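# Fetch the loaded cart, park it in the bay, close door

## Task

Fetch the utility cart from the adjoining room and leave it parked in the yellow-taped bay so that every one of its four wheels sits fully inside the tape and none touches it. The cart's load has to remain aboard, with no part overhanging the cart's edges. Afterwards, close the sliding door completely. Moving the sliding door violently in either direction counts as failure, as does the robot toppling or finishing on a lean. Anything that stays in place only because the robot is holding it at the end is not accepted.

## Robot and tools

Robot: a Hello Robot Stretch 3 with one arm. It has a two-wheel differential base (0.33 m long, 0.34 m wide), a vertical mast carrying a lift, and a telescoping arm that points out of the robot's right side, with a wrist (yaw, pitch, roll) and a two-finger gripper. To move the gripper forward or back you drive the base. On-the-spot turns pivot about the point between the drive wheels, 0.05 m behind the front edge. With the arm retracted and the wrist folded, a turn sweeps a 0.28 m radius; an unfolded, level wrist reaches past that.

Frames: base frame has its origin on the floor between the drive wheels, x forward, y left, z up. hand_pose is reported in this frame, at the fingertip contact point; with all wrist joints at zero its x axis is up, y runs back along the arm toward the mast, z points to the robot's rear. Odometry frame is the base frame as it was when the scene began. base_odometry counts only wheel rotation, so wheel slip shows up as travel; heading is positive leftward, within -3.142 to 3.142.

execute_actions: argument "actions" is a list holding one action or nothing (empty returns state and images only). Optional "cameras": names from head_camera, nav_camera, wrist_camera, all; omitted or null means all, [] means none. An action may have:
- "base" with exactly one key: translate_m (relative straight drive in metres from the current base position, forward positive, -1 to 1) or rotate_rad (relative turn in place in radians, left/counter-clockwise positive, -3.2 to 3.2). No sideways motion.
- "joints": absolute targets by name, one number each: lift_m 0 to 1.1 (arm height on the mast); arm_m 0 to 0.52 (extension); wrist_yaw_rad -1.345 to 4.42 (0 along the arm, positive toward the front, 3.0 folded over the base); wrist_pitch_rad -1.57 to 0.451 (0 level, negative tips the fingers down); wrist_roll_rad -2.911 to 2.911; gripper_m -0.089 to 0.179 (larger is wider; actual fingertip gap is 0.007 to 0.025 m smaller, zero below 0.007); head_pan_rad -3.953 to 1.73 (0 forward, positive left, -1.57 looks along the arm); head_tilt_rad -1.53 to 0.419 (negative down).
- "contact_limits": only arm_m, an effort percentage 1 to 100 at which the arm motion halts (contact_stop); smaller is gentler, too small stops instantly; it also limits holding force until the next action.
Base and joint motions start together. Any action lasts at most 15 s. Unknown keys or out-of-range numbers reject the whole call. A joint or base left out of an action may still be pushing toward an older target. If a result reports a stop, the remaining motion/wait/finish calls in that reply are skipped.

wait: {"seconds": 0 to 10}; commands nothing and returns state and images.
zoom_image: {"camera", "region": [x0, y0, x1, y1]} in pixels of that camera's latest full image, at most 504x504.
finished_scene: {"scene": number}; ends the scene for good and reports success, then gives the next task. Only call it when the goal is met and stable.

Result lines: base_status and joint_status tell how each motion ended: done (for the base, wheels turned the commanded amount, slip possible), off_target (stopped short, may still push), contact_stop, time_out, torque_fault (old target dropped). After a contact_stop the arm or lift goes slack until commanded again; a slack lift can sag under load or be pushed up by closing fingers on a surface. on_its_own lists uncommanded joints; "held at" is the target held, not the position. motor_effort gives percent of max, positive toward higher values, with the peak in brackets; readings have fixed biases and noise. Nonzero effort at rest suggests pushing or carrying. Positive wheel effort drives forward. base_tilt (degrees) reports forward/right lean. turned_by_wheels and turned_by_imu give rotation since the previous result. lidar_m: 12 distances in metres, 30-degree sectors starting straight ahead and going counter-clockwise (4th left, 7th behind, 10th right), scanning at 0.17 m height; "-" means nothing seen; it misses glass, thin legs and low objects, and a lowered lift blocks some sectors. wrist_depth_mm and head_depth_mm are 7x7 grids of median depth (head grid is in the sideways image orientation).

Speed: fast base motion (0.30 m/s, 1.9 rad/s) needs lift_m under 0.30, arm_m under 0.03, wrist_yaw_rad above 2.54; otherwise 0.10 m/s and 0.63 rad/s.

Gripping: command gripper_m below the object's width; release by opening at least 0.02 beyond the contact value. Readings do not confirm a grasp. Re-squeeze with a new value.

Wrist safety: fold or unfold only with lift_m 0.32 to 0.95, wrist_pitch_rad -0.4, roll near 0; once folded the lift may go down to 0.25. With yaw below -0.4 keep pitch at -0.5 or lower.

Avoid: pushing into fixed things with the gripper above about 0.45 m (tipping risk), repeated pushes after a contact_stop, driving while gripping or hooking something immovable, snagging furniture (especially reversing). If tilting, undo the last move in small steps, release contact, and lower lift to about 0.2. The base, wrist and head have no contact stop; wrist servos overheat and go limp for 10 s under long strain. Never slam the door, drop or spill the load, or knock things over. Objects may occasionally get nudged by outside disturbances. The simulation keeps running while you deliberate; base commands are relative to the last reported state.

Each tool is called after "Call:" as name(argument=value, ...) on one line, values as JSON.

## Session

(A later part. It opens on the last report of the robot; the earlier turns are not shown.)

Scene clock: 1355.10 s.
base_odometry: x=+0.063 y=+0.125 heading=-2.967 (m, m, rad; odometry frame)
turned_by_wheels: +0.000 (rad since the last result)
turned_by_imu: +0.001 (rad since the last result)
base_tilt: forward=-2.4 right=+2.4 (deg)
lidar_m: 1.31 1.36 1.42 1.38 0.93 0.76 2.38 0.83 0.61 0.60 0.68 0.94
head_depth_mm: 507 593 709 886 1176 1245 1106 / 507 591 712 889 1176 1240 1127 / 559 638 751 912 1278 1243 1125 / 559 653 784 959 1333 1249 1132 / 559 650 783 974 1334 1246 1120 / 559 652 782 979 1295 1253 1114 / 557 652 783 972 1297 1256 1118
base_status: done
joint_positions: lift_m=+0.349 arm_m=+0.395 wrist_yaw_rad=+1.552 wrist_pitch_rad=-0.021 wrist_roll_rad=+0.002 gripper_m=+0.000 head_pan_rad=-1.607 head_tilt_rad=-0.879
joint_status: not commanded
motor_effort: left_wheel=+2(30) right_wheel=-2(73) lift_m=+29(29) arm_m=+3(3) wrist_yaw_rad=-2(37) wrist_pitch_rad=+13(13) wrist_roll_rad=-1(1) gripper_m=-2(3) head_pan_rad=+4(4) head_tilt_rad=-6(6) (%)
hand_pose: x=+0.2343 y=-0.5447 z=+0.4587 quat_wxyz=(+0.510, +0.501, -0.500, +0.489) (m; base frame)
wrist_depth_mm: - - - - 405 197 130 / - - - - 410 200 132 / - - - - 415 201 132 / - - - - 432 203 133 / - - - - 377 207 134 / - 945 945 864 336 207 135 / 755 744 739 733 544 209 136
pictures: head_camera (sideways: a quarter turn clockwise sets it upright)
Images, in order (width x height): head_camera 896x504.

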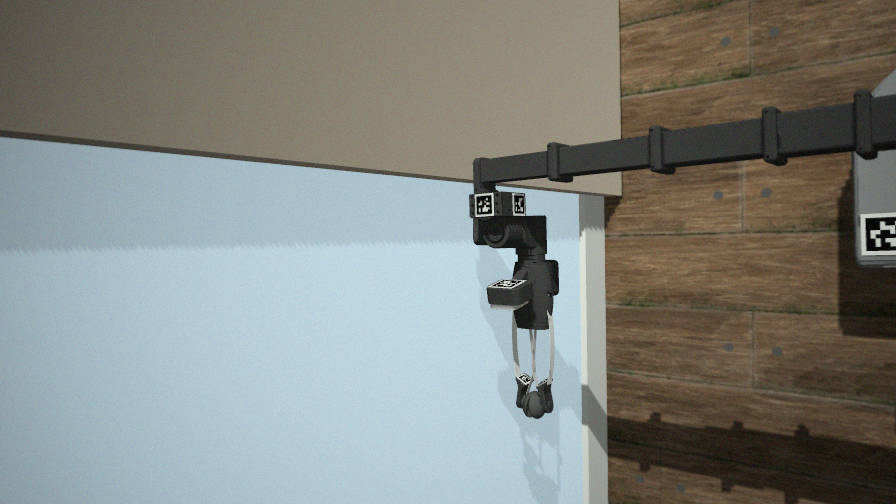

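Call:
execute_actions(actions=[{"base":{"translate_m":-0.15}}], cameras=["head_camera"])

Scene clock: 1359.67 s.
base_odometry: x=+0.211 y=+0.151 heading=-2.967 (m, m, rad; odometry frame)
turned_by_wheels: +0.000 (rad since the last result)
turned_by_imu: +0.002 (rad since the last result)
base_tilt: forward=-2.4 right=+2.4 (deg)
lidar_m: 1.46 1.52 1.42 1.38 0.74 0.62 2.31 0.82 0.61 0.60 0.68 0.94
head_depth_mm: 505 587 705 882 1176 1238 1109 / 504 588 706 878 1170 1235 1124 / 557 633 748 881 1238 1242 1128 / 556 651 777 954 1325 1239 1131 / 555 650 778 970 1329 1254 1122 / 557 648 777 971 1287 1249 1120 / 556 647 779 971 1298 1255 1126
base_status: done
joint_positions: lift_m=+0.349 arm_m=+0.395 wrist_yaw_rad=+1.552 wrist_pitch_rad=-0.021 wrist_roll_rad=+0.002 gripper_m=+0.000 head_pan_rad=-1.607 head_tilt_rad=-0.879
joint_status: not commanded
motor_effort: left_wheel=+1(32) right_wheel=-2(73) lift_m=+29(29) arm_m=+3(3) wrist_yaw_rad=-2(37) wrist_pitch_rad=+13(13) wrist_roll_rad=-1(1) gripper_m=-2(3) head_pan_rad=+5(5) head_tilt_rad=-6(7) (%)
hand_pose: x=+0.2343 y=-0.5447 z=+0.4586 quat_wxyz=(+0.510, +0.501, -0.500, +0.489) (m; base frame)
wrist_depth_mm: - - - - 399 192 127 / - - - - 409 194 129 / - - - - 415 198 129 / - - - - 421 197 130 / - - - - 369 200 131 / - 959 957 837 330 204 131 / 749 764 728 730 530 204 132
pictures: head_camera (sideways: a quarter turn clockwise sets it upright)
Images, in order (width x height): head_camera 896x504.

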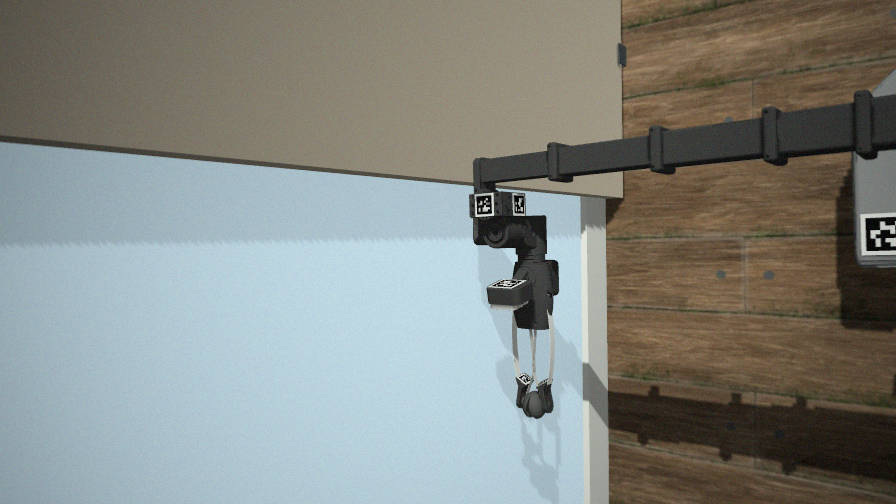

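Now check the remaining gap and cart clearance.

Call:
execute_actions(actions=[{"joints":{"head_pan_rad":-2.85,"head_tilt_rad":-0.6}}], cameras=["head_camera","nav_camera"])

Scene clock: 1363.67 s.
base_odometry: x=+0.211 y=+0.151 heading=-2.967 (m, m, rad; odometry frame)
turned_by_wheels: +0.000 (rad since the last result)
turned_by_imu: +0.000 (rad since the last result)
base_tilt: forward=-2.3 right=+2.4 (deg)
lidar_m: 1.46 1.52 1.42 1.38 0.75 0.62 2.31 0.82 0.61 0.60 0.67 0.94
head_depth_mm: 1873 2066 2304 2178 1716 1415 1209 / 1967 2143 2393 2166 1725 1423 1211 / 1981 2239 2496 2190 1725 1431 1209 / 1650 1816 2015 2093 1719 1424 1217 / 1282 1420 1539 1582 1632 1423 1218 / 975 1045 1115 1197 1286 1370 1222 / 829 872 927 983 1047 1121 1162
base_status: not commanded
joint_positions: lift_m=+0.349 arm_m=+0.395 wrist_yaw_rad=+1.552 wrist_pitch_rad=-0.021 wrist_roll_rad=+0.002 gripper_m=+0.000 head_pan_rad=-2.843 head_tilt_rad=-0.606
joint_status: all done
motor_effort: left_wheel=+1(1) right_wheel=-2(2) lift_m=+29(29) arm_m=+3(3) wrist_yaw_rad=-2(2) wrist_pitch_rad=+13(13) wrist_roll_rad=-1(1) gripper_m=-3(2) head_pan_rad=-5(50) head_tilt_rad=+4(27) (%)
hand_pose: x=+0.2343 y=-0.5447 z=+0.4586 quat_wxyz=(+0.510, +0.501, -0.500, +0.489) (m; base frame)
wrist_depth_mm: - - - - 394 193 127 / - - - - 400 195 128 / - - - - 409 197 129 / - - - - 416 198 129 / - - - - 370 200 130 / - 936 948 857 328 202 131 / 758 738 722 748 539 206 132
pictures: head_camera (sideways: a quarter turn clockwise sets it upright), nav_camera (sideways: a quarter turn counterclockwise sets it upright)
Images, in order (width x height): head_camera 896x504, nav_camera 672x504.

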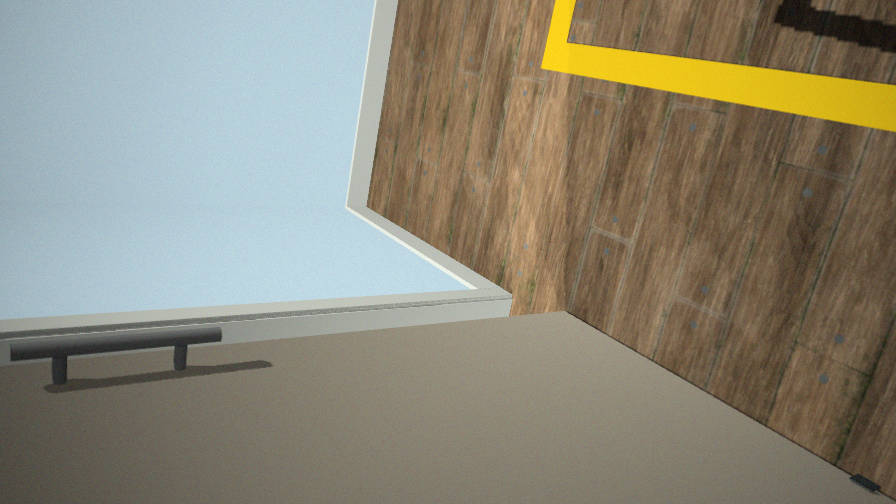

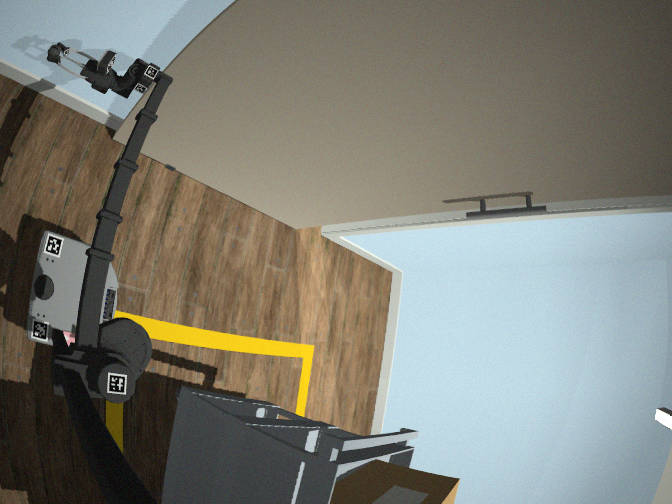

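Call:
execute_actions(actions=[{"base":{"translate_m":-0.09}}], cameras=["head_camera"])

Scene clock: 1375.00 s.
base_odometry: x=+0.299 y=+0.166 heading=-2.967 (m, m, rad; odometry frame)
turned_by_wheels: +0.000 (rad since the last result)
turned_by_imu: +0.001 (rad since the last result)
base_tilt: forward=-2.4 right=+2.4 (deg)
lidar_m: 1.55 1.61 1.43 1.38 0.63 0.54 2.22 0.82 0.61 0.60 0.67 0.94
head_depth_mm: 1819 2024 2237 2183 1712 1420 1217 / 1865 2075 2301 2177 1713 1423 1206 / 1936 2148 2412 2182 1726 1430 1214 / 1640 1826 2017 2085 1727 1432 1221 / 1287 1390 1487 1539 1631 1427 1222 / 971 1038 1110 1187 1279 1363 1226 / 828 875 920 978 1044 1112 1170
base_status: done
joint_positions: lift_m=+0.349 arm_m=+0.395 wrist_yaw_rad=+1.552 wrist_pitch_rad=-0.022 wrist_roll_rad=+0.002 gripper_m=+0.000 head_pan_rad=-2.843 head_tilt_rad=-0.605
joint_status: not commanded
motor_effort: left_wheel=+1(32) right_wheel=-1(75) lift_m=+29(29) arm_m=+3(3) wrist_yaw_rad=-2(35) wrist_pitch_rad=+13(14) wrist_roll_rad=-1(1) gripper_m=-2(3) head_pan_rad=-4(4) head_tilt_rad=+3(4) (%)
hand_pose: x=+0.2343 y=-0.5447 z=+0.4586 quat_wxyz=(+0.510, +0.501, -0.499, +0.489) (m; base frame)
wrist_depth_mm: - - - - 391 190 125 / - - - - 396 191 126 / - - - - 414 193 126 / - - - - 415 195 127 / - - - - 358 197 128 / 980 972 964 851 323 199 129 / 763 748 745 727 528 201 129
pictures: head_camera (sideways: a quarter turn clockwise sets it upright)
Images, in order (width x height): head_camera 896x504.

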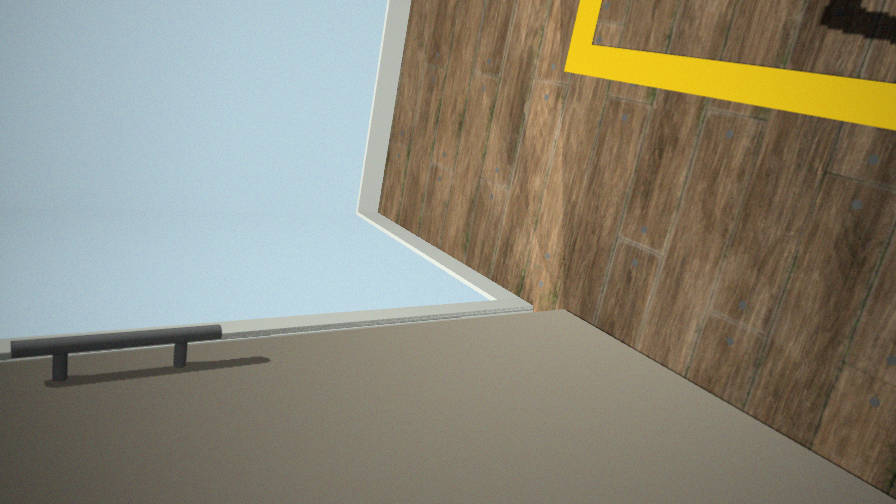

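Call:
execute_actions(actions=[{"base":{"translate_m":-0.04}}], cameras=["head_camera"])

Call:
execute_actions(actions=[{"base":{"translate_m":-0.03}}], cameras=["head_camera"])

Scene clock: 1378.47 s.
base_odometry: x=+0.339 y=+0.173 heading=-2.966 (m, m, rad; odometry frame)
turned_by_wheels: +0.000 (rad since the last result)
turned_by_imu: +0.001 (rad since the last result)
base_tilt: forward=-2.4 right=+2.4 (deg)
lidar_m: 1.59 1.66 1.43 1.38 0.58 0.51 2.18 0.82 0.61 0.59 0.67 0.93
head_depth_mm: 1779 1953 2213 2166 1725 1419 1212 / 1834 1997 2246 2189 1721 1429 1210 / 1892 2097 2360 2198 1733 1432 1212 / 1640 1806 2008 2052 1731 1431 1206 / 1296 1397 1478 1552 1610 1432 1216 / 969 1036 1103 1187 1279 1351 1221 / 823 868 922 974 1037 1116 1167
base_status: done
joint_positions: lift_m=+0.349 arm_m=+0.395 wrist_yaw_rad=+1.552 wrist_pitch_rad=-0.022 wrist_roll_rad=+0.002 gripper_m=+0.000 head_pan_rad=-2.843 head_tilt_rad=-0.605
joint_status: not commanded
motor_effort: left_wheel=+1(27) right_wheel=-2(53) lift_m=+29(29) arm_m=+4(3) wrist_yaw_rad=-2(23) wrist_pitch_rad=+13(14) wrist_roll_rad=-1(1) gripper_m=-3(2) head_pan_rad=-3(4) head_tilt_rad=+3(3) (%)
hand_pose: x=+0.2342 y=-0.5446 z=+0.4585 quat_wxyz=(+0.510, +0.501, -0.499, +0.489) (m; base frame)
wrist_depth_mm: - - - - 387 188 124 / - - - - 395 191 125 / - - - - 404 192 126 / - - - - 414 193 127 / - - - - 359 196 127 / 995 979 938 849 321 198 128 / 751 755 725 712 525 198 129
pictures: head_camera (sideways: a quarter turn clockwise sets it upright)
Images, in order (width x height): head_camera 896x504.

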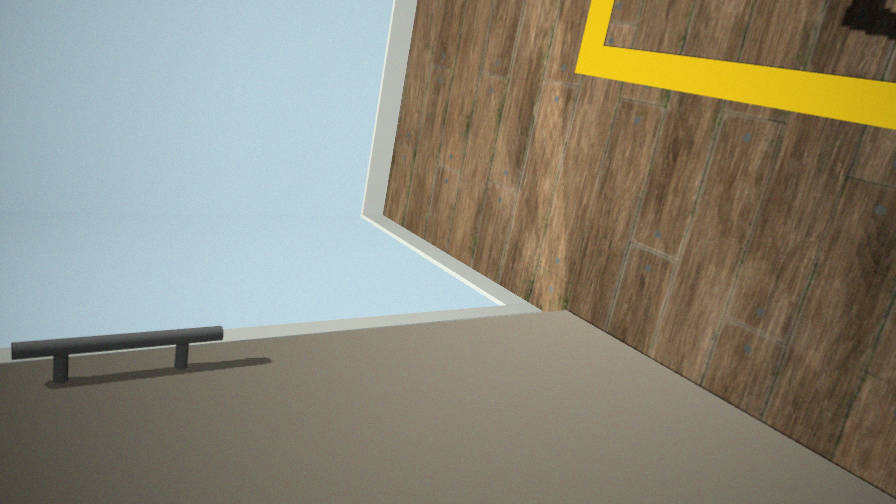

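Scene clock: 1380.23 s.
base_odometry: x=+0.368 y=+0.179 heading=-2.966 (m, m, rad; odometry frame)
turned_by_wheels: +0.000 (rad since the last result)
turned_by_imu: +0.000 (rad since the last result)
base_tilt: forward=-2.3 right=+2.4 (deg)
lidar_m: 1.62 1.69 1.43 1.38 0.55 0.48 2.15 0.81 0.61 0.59 0.67 0.93
head_depth_mm: 1763 1940 2145 2167 1707 1421 1212 / 1815 2003 2233 2195 1725 1422 1209 / 1874 2065 2343 2214 1721 1424 1213 / 1632 1805 2024 2083 1722 1420 1218 / 1281 1389 1504 1552 1606 1434 1217 / 970 1030 1101 1181 1283 1354 1216 / 824 869 919 972 1040 1108 1162
base_status: done
joint_positions: lift_m=+0.349 arm_m=+0.395 wrist_yaw_rad=+1.552 wrist_pitch_rad=-0.022 wrist_roll_rad=+0.002 gripper_m=+0.000 head_pan_rad=-2.843 head_tilt_rad=-0.605
joint_status: not commanded
motor_effort: left_wheel=+1(24) right_wheel=-2(50) lift_m=+29(29) arm_m=+3(3) wrist_yaw_rad=-3(21) wrist_pitch_rad=+13(14) wrist_roll_rad=-1(1) gripper_m=-2(3) head_pan_rad=-4(4) head_tilt_rad=+3(3) (%)
hand_pose: x=+0.2342 y=-0.5446 z=+0.4585 quat_wxyz=(+0.510, +0.501, -0.499, +0.489) (m; base frame)
wrist_depth_mm: - - - - 389 187 123 / - - - - 395 188 124 / - - - - 411 190 125 / - - - - 411 192 126 / - - - - 357 194 126 / 982 971 973 864 319 195 127 / 773 744 758 721 518 198 128
pictures: head_camera (sideways: a quarter turn clockwise sets it upright)
Images, in order (width x height): head_camera 896x504.

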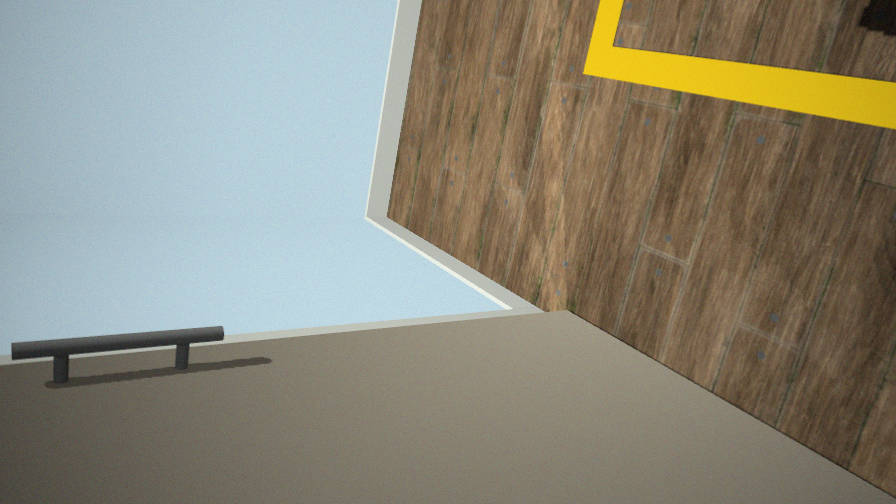

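Call:
execute_actions(actions=[{"base":{"translate_m":-0.03}}], cameras=["head_camera","nav_camera"])

Scene clock: 1383.13 s.
base_odometry: x=+0.398 y=+0.184 heading=-2.966 (m, m, rad; odometry frame)
turned_by_wheels: +0.000 (rad since the last result)
turned_by_imu: +0.001 (rad since the last result)
base_tilt: forward=-2.4 right=+2.4 (deg)
lidar_m: 1.64 1.72 1.43 1.38 0.51 0.45 2.12 0.81 0.61 0.59 0.67 0.93
head_depth_mm: 1727 1916 2113 2193 1733 1416 1210 / 1791 1965 2197 2161 1717 1422 1215 / 1865 2042 2283 2173 1731 1429 1219 / 1628 1791 2009 2075 1735 1435 1222 / 1284 1388 1511 1551 1604 1427 1214 / 964 1029 1105 1181 1271 1355 1220 / 824 869 921 969 1039 1109 1170
base_status: done
joint_positions: lift_m=+0.349 arm_m=+0.395 wrist_yaw_rad=+1.552 wrist_pitch_rad=-0.022 wrist_roll_rad=+0.002 gripper_m=+0.000 head_pan_rad=-2.843 head_tilt_rad=-0.605
joint_status: not commanded
motor_effort: left_wheel=+1(28) right_wheel=-2(56) lift_m=+29(29) arm_m=+4(3) wrist_yaw_rad=-2(24) wrist_pitch_rad=+14(14) wrist_roll_rad=-1(1) gripper_m=-3(3) head_pan_rad=-4(4) head_tilt_rad=+3(3) (%)
hand_pose: x=+0.2342 y=-0.5447 z=+0.4585 quat_wxyz=(+0.510, +0.501, -0.499, +0.489) (m; base frame)
wrist_depth_mm: - - - - 384 187 122 / - - - - 390 187 124 / - - - - 395 189 124 / - - - - 409 191 125 / - - - - 357 194 126 / 990 955 937 866 316 195 126 / 780 751 734 721 511 198 127
pictures: head_camera (sideways: a quarter turn clockwise sets it upright), nav_camera (sideways: a quarter turn counterclockwise sets it upright)
Images, in order (width x height): head_camera 896x504, nav_camera 672x504.

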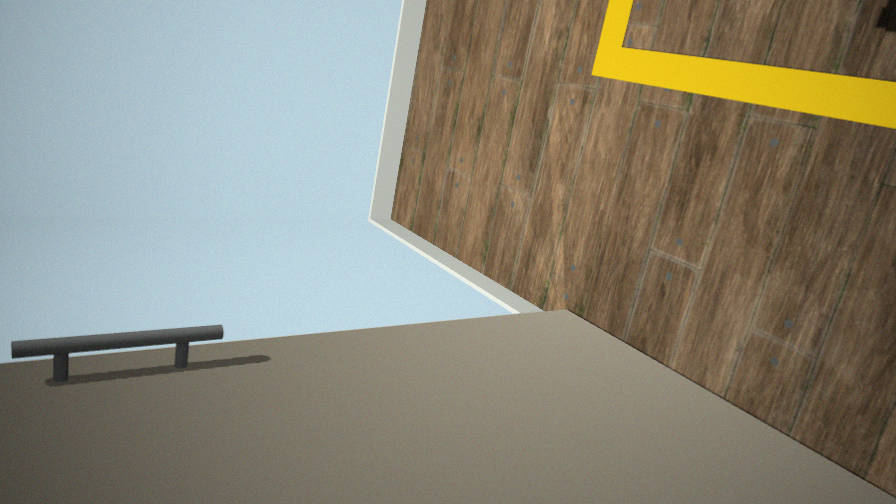

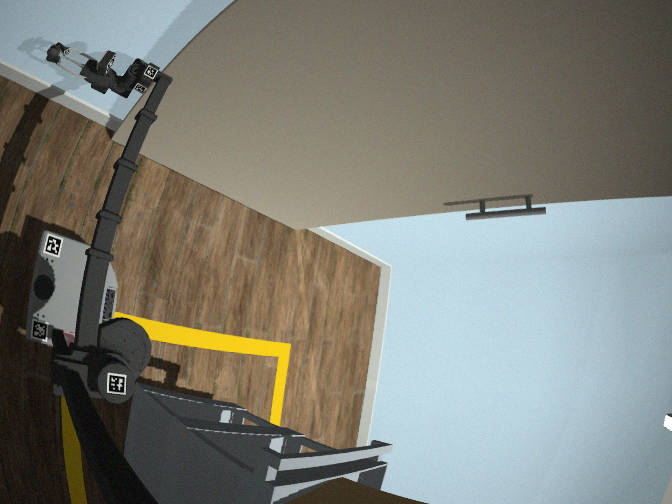

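Call:
execute_actions(actions=[{"base":{"translate_m":-0.025}}], cameras=["head_camera"])

Scene clock: 1386.17 s.
base_odometry: x=+0.422 y=+0.188 heading=-2.966 (m, m, rad; odometry frame)
turned_by_wheels: +0.000 (rad since the last result)
turned_by_imu: +0.001 (rad since the last result)
base_tilt: forward=-2.4 right=+2.3 (deg)
lidar_m: 1.67 1.75 1.43 1.38 0.48 0.44 2.09 0.81 0.61 0.59 0.67 0.93
head_depth_mm: 1700 1890 2103 2187 1726 1423 1215 / 1767 1967 2173 2188 1727 1418 1216 / 1821 2019 2252 2202 1731 1425 1210 / 1637 1795 1987 2061 1732 1425 1220 / 1283 1392 1523 1566 1615 1420 1217 / 967 1030 1099 1176 1273 1358 1219 / 824 868 917 968 1039 1108 1159
base_status: done
joint_positions: lift_m=+0.349 arm_m=+0.395 wrist_yaw_rad=+1.552 wrist_pitch_rad=-0.022 wrist_roll_rad=+0.002 gripper_m=+0.000 head_pan_rad=-2.843 head_tilt_rad=-0.605
joint_status: not commanded
motor_effort: left_wheel=+1(21) right_wheel=-2(40) lift_m=+29(29) arm_m=+3(3) wrist_yaw_rad=-2(17) wrist_pitch_rad=+13(14) wrist_roll_rad=-1(1) gripper_m=-3(3) head_pan_rad=-3(4) head_tilt_rad=+3(2) (%)
hand_pose: x=+0.2342 y=-0.5446 z=+0.4584 quat_wxyz=(+0.510, +0.501, -0.499, +0.489) (m; base frame)
wrist_depth_mm: - - - - 383 185 122 / - - - - 389 186 123 / - - - - 397 189 123 / - - - - 407 191 124 / - - - - 357 192 125 / 982 982 934 867 314 194 126 / 764 763 731 737 520 195 127
pictures: head_camera (sideways: a quarter turn clockwise sets it upright)
Images, in order (width x height): head_camera 896x504.

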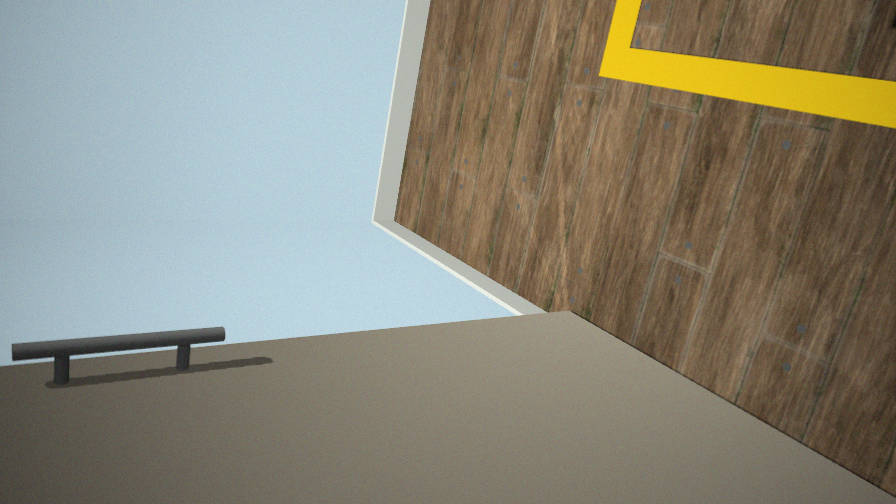

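Call:
execute_actions(actions=[{"base":{"translate_m":-0.02}}], cameras=["head_camera"])

Scene clock: 1389.00 s.
base_odometry: x=+0.442 y=+0.192 heading=-2.966 (m, m, rad; odometry frame)
turned_by_wheels: +0.000 (rad since the last result)
turned_by_imu: +0.000 (rad since the last result)
base_tilt: forward=-2.4 right=+2.4 (deg)
lidar_m: 1.69 1.77 1.43 1.38 0.46 0.42 2.08 0.81 0.60 0.59 0.67 0.93
head_depth_mm: 1691 1870 2073 2180 1721 1419 1206 / 1752 1922 2157 2202 1725 1427 1206 / 1817 2004 2244 2197 1738 1426 1221 / 1645 1802 2012 2050 1733 1435 1213 / 1289 1384 1513 1546 1613 1425 1220 / 965 1030 1096 1182 1274 1352 1225 / 822 867 917 971 1034 1104 1159
base_status: done
joint_positions: lift_m=+0.349 arm_m=+0.395 wrist_yaw_rad=+1.552 wrist_pitch_rad=-0.022 wrist_roll_rad=+0.002 gripper_m=+0.000 head_pan_rad=-2.843 head_tilt_rad=-0.605
joint_status: not commanded
motor_effort: left_wheel=+1(25) right_wheel=-1(50) lift_m=+29(29) arm_m=+3(3) wrist_yaw_rad=-2(20) wrist_pitch_rad=+14(14) wrist_roll_rad=-1(1) gripper_m=-3(2) head_pan_rad=-4(3) head_tilt_rad=+3(3) (%)
hand_pose: x=+0.2342 y=-0.5447 z=+0.4584 quat_wxyz=(+0.510, +0.501, -0.499, +0.489) (m; base frame)
wrist_depth_mm: - - - - 381 185 121 / - - - - 390 186 122 / - - - - 397 188 122 / - - - - 402 189 123 / - - - - 356 191 125 / 989 974 962 849 312 193 125 / 763 752 737 734 511 194 126
pictures: head_camera (sideways: a quarter turn clockwise sets it upright)
Images, in order (width x height): head_camera 896x504.

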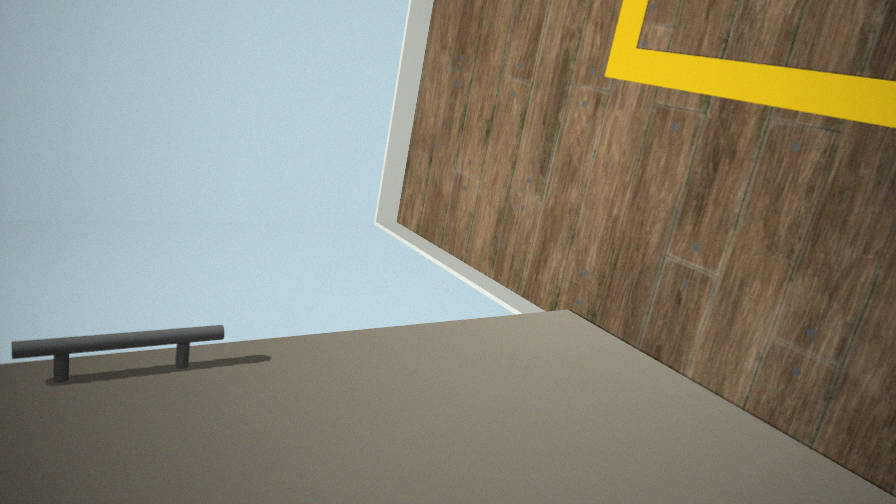

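Call:
execute_actions(actions=[{"base":{"translate_m":-0.02}}], cameras=["head_camera"])

Scene clock: 1391.43 s.
base_odometry: x=+0.462 y=+0.195 heading=-2.966 (m, m, rad; odometry frame)
turned_by_wheels: +0.000 (rad since the last result)
turned_by_imu: +0.000 (rad since the last result)
base_tilt: forward=-2.3 right=+2.4 (deg)
lidar_m: 1.71 1.79 1.43 0.85 0.43 0.40 2.06 0.81 0.60 0.59 0.67 0.93
head_depth_mm: 1675 1835 2058 2177 1719 1419 1196 / 1730 1913 2129 2201 1731 1428 1207 / 1782 1988 2222 2180 1735 1423 1216 / 1625 1791 1988 2045 1737 1429 1214 / 1286 1390 1509 1544 1610 1437 1219 / 961 1024 1096 1180 1275 1353 1215 / 822 867 909 971 1030 1108 1158
base_status: done
joint_positions: lift_m=+0.349 arm_m=+0.395 wrist_yaw_rad=+1.552 wrist_pitch_rad=-0.022 wrist_roll_rad=+0.002 gripper_m=+0.000 head_pan_rad=-2.843 head_tilt_rad=-0.605
joint_status: not commanded
motor_effort: left_wheel=+1(20) right_wheel=-1(40) lift_m=+29(29) arm_m=+3(3) wrist_yaw_rad=-2(16) wrist_pitch_rad=+14(14) wrist_roll_rad=-1(1) gripper_m=-2(3) head_pan_rad=-4(3) head_tilt_rad=+3(3) (%)
hand_pose: x=+0.2342 y=-0.5446 z=+0.4584 quat_wxyz=(+0.510, +0.501, -0.499, +0.489) (m; base frame)
wrist_depth_mm: - - - - 384 184 121 / - - - - 387 185 122 / - - - - 392 187 122 / - - - - 395 188 122 / - - - - 351 189 124 / - 958 957 850 312 192 124 / 748 759 736 720 518 193 125
pictures: head_camera (sideways: a quarter turn clockwise sets it upright)
Images, in order (width x height): head_camera 896x504.

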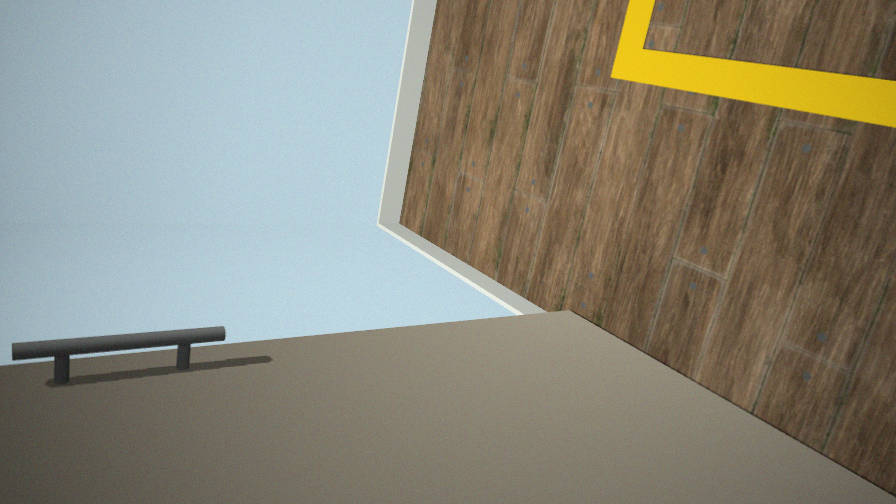

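Call:
execute_actions(actions=[{"base":{"translate_m":-0.02}}], cameras=["head_camera","nav_camera"])

Scene clock: 1395.50 s.
base_odometry: x=+0.481 y=+0.199 heading=-2.966 (m, m, rad; odometry frame)
turned_by_wheels: +0.000 (rad since the last result)
turned_by_imu: +0.001 (rad since the last result)
base_tilt: forward=-2.3 right=+2.4 (deg)
lidar_m: 1.73 1.81 1.43 0.81 0.41 0.39 2.04 0.81 0.60 0.59 0.67 0.93
head_depth_mm: 1651 1835 2045 2170 1709 1424 1212 / 1723 1897 2123 2188 1739 1431 1215 / 1776 1977 2199 2178 1731 1429 1210 / 1622 1803 1997 2053 1731 1424 1213 / 1278 1378 1503 1540 1599 1431 1216 / 963 1023 1094 1176 1272 1354 1216 / 818 862 918 967 1033 1104 1165
base_status: done
joint_positions: lift_m=+0.349 arm_m=+0.395 wrist_yaw_rad=+1.552 wrist_pitch_rad=-0.022 wrist_roll_rad=+0.002 gripper_m=+0.000 head_pan_rad=-2.843 head_tilt_rad=-0.605
joint_status: not commanded
motor_effort: left_wheel=+1(25) right_wheel=-2(50) lift_m=+29(29) arm_m=+3(3) wrist_yaw_rad=-2(20) wrist_pitch_rad=+14(14) wrist_roll_rad=-1(1) gripper_m=-3(2) head_pan_rad=-3(4) head_tilt_rad=+2(3) (%)
hand_pose: x=+0.2342 y=-0.5447 z=+0.4584 quat_wxyz=(+0.510, +0.501, -0.499, +0.489) (m; base frame)
wrist_depth_mm: - - - - 376 182 121 / - - - - 379 184 121 / - - - - 394 186 122 / - - - - 400 187 122 / - - - - 351 189 123 / - 965 936 871 313 192 124 / 758 758 759 733 513 193 124
pictures: head_camera (sideways: a quarter turn clockwise sets it upright), nav_camera (sideways: a quarter turn counterclockwise sets it upright)
Images, in order (width x height): head_camera 896x504, nav_camera 672x504.

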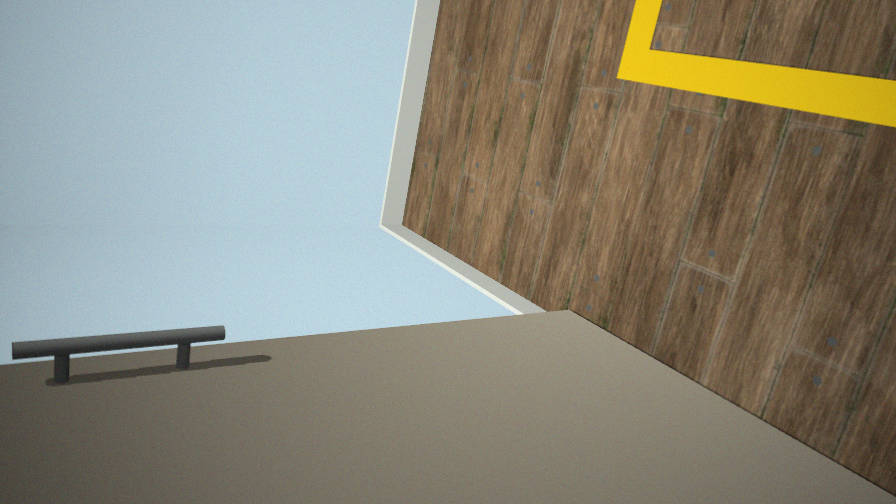

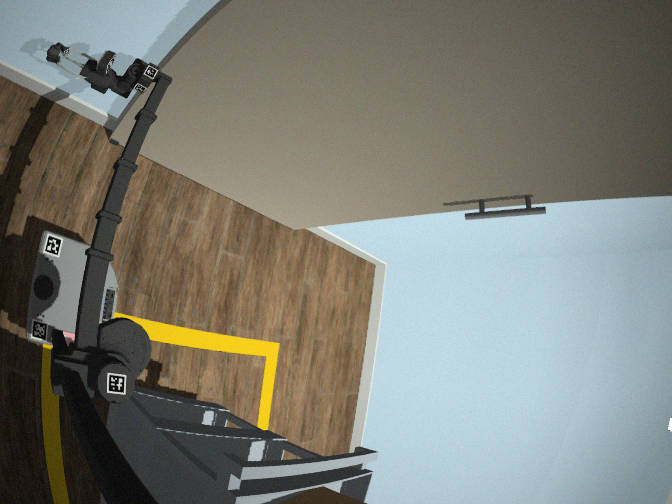

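Call:
execute_actions(actions=[{"base":{"translate_m":-0.02}}], cameras=["head_camera","nav_camera"])

Scene clock: 1399.70 s.
base_odometry: x=+0.501 y=+0.202 heading=-2.963 (m, m, rad; odometry frame)
turned_by_wheels: +0.003 (rad since the last result)
turned_by_imu: +0.013 (rad since the last result)
base_tilt: forward=-2.3 right=+2.4 (deg)
lidar_m: 1.75 1.83 1.42 0.74 0.38 0.37 2.02 0.80 0.60 0.59 0.67 0.94
head_depth_mm: 1645 1830 2019 2150 1732 1431 1207 / 1710 1885 2109 2170 1733 1423 1208 / 1757 1940 2185 2214 1729 1426 1226 / 1564 1732 1936 2051 1734 1432 1218 / 1250 1317 1461 1463 1596 1431 1224 / 942 1004 1074 1159 1249 1332 1227 / 802 848 899 957 1020 1089 1151
base_status: done
joint_positions: lift_m=+0.350 arm_m=+0.395 wrist_yaw_rad=+1.573 wrist_pitch_rad=-0.022 wrist_roll_rad=+0.002 gripper_m=+0.000 head_pan_rad=-2.843 head_tilt_rad=-0.604
joint_status: not commanded
on_its_own: left_wheel is at rest, and its effort (+25) is outside its rest range (-18 to +18); right_wheel is at rest, and its effort (-51) is outside its rest range (-18 to +18); wrist_yaw_rad is at rest, and its effort (-28) is outside its rest range (-12 to +12)
motor_effort: left_wheel=+25(41) right_wheel=-51(78) lift_m=+29(29) arm_m=+3(5) wrist_yaw_rad=-28(34) wrist_pitch_rad=+14(14) wrist_roll_rad=-1(1) gripper_m=-3(2) head_pan_rad=-5(3) head_tilt_rad=+3(3) (%)
hand_pose: x=+0.2343 y=-0.5393 z=+0.4585 quat_wxyz=(+0.505, +0.506, -0.494, +0.494) (m; base frame)
wrist_depth_mm: - - - - 471 208 132 / - - - - 475 207 133 / - - - - 484 209 133 / - - - - 486 210 134 / - - - - 417 212 135 / - 977 963 872 364 214 135 / 774 745 739 734 558 215 135
pictures: head_camera (sideways: a quarter turn clockwise sets it upright), nav_camera (sideways: a quarter turn counterclockwise sets it upright)
Images, in order (width x height): head_camera 896x504, nav_camera 672x504.

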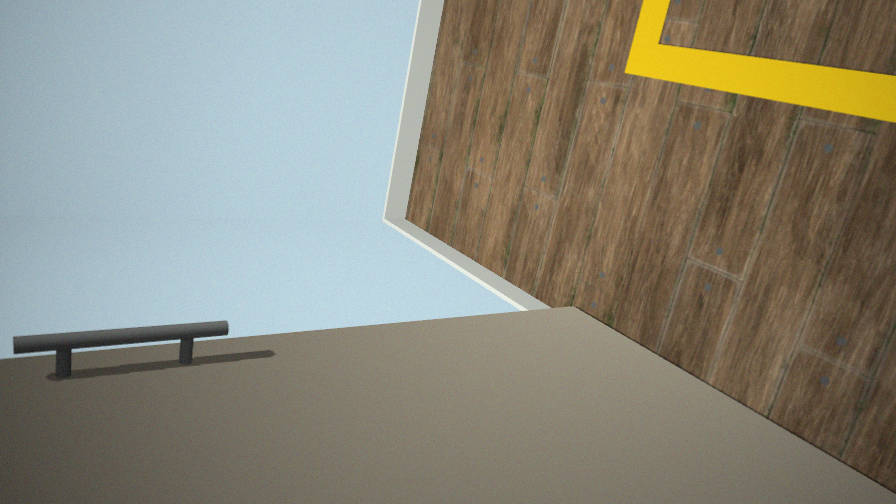

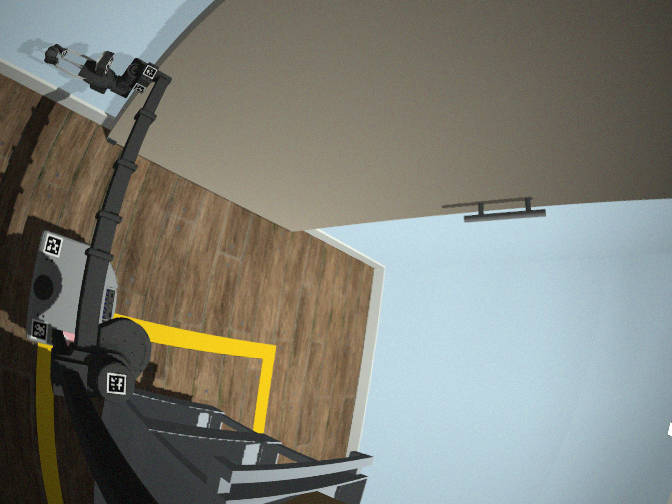

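Door has hit its stop. Release by driving forward and retracting.

Call:
execute_actions(actions=[{"base":{"translate_m":0.06}}], cameras=[])

Call:
execute_actions(actions=[{"base":{"translate_m":0.1},"joints":{"arm_m":0.2}}])

Scene clock: 1402.90 s.
base_odometry: x=+0.442 y=+0.192 heading=-2.963 (m, m, rad; odometry frame)
turned_by_wheels: +0.000 (rad since the last result)
turned_by_imu: -0.001 (rad since the last result)
base_tilt: forward=-2.4 right=+2.4 (deg)
lidar_m: 1.69 1.77 1.42 0.88 0.46 0.42 2.08 0.80 0.60 0.60 0.67 0.94
head_depth_mm: 1692 1869 2087 2163 1728 1423 1203 / 1764 1931 2169 2192 1731 1424 1219 / 1816 2005 2227 2203 1730 1425 1211 / 1583 1750 1935 2048 1728 1435 1216 / 1166 1211 1343 1470 1583 1434 1216 / 948 1008 1075 1166 1249 1339 1221 / 807 852 903 957 1024 1094 1149
base_status: done
joint_positions: lift_m=+0.350 arm_m=+0.395 wrist_yaw_rad=+1.591 wrist_pitch_rad=-0.022 wrist_roll_rad=+0.002 gripper_m=+0.000 head_pan_rad=-2.843 head_tilt_rad=-0.604
joint_status: not commanded
on_its_own: wrist_yaw_rad is held at +1.590, not at your +1.550, by its stall guard, which is not easing now
motor_effort: left_wheel=+1(18) right_wheel=-1(35) lift_m=+29(29) arm_m=+4(3) wrist_yaw_rad=-2(14) wrist_pitch_rad=+13(14) wrist_roll_rad=-1(1) gripper_m=-2(2) head_pan_rad=-3(5) head_tilt_rad=+3(3) (%)
hand_pose: x=+0.2342 y=-0.5345 z=+0.4585 quat_wxyz=(+0.500, +0.511, -0.489, +0.499) (m; base frame)
wrist_depth_mm: - - - - 519 217 139 / - - - - 531 220 139 / - - - - 526 220 139 / - - - - 537 222 140 / - - - - 445 225 140 / 966 955 939 857 390 224 141 / 757 743 747 706 619 226 141
pictures: none
No camera images: the call's "cameras" was empty. Leave "cameras" out to get every camera's image.

Scene clock: 1405.57 s.
base_odometry: x=+0.343 y=+0.174 heading=-2.963 (m, m, rad; odometry frame)
turned_by_wheels: +0.000 (rad since the last result)
turned_by_imu: +0.000 (rad since the last result)
base_tilt: forward=-2.4 right=+2.4 (deg)
lidar_m: 1.59 1.67 1.42 1.38 0.57 0.50 2.18 0.81 0.63 0.64 0.68 0.95
head_depth_mm: 1779 1972 2164 2173 1729 1422 1209 / 1846 2025 2266 2194 1725 1421 1209 / 1880 2109 2370 2209 1727 1429 1220 / 1593 1747 1952 2051 1723 1435 1217 / 1117 1213 1357 1470 1599 1437 1216 / 952 1014 1087 1170 1262 1334 1219 / 814 860 910 968 1031 1100 1158
base_status: done
joint_positions: lift_m=+0.350 arm_m=+0.200 wrist_yaw_rad=+1.591 wrist_pitch_rad=-0.022 wrist_roll_rad=+0.002 gripper_m=+0.000 head_pan_rad=-2.843 head_tilt_rad=-0.604
joint_status: all done
on_its_own: wrist_yaw_rad is held at +1.590, not at your +1.550, by its stall guard, which is not easing now
motor_effort: left_wheel=+1(3) right_wheel=-1(4) lift_m=+29(29) arm_m=-2(2) wrist_yaw_rad=-1(2) wrist_pitch_rad=+14(13) wrist_roll_rad=-1(1) gripper_m=-2(3) head_pan_rad=-3(4) head_tilt_rad=+2(3) (%)
hand_pose: x=+0.2342 y=-0.3402 z=+0.4585 quat_wxyz=(+0.500, +0.511, -0.490, +0.499) (m; base frame)
wrist_depth_mm: - - - - - 619 396 / - - - - - 627 393 / - - - - - 623 399 / - - - - - 640 396 / - - - - - 634 405 / 986 984 947 858 886 640 399 / 746 741 738 717 718 620 408
pictures: head_camera (sideways: a quarter turn clockwise sets it upright), nav_camera (sideways: a quarter turn counterclockwise sets it upright), wrist_camera
Images, in order (width x height): head_camera 896x504, nav_camera 672x504, wrist_camera 644x364.

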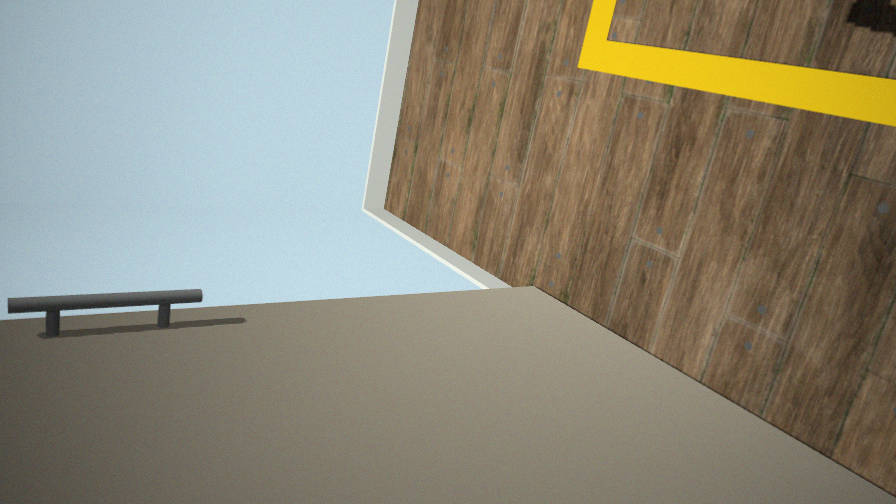

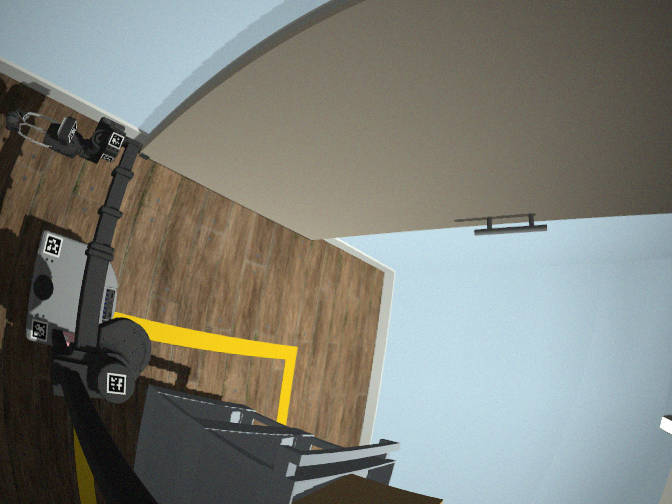

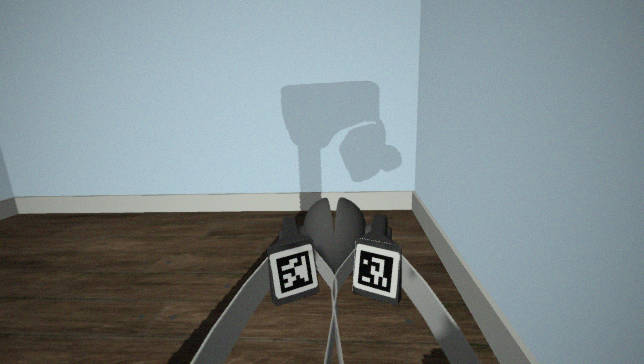

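Call:
finished_scene(scene=2)

The scene is finished: the task was done.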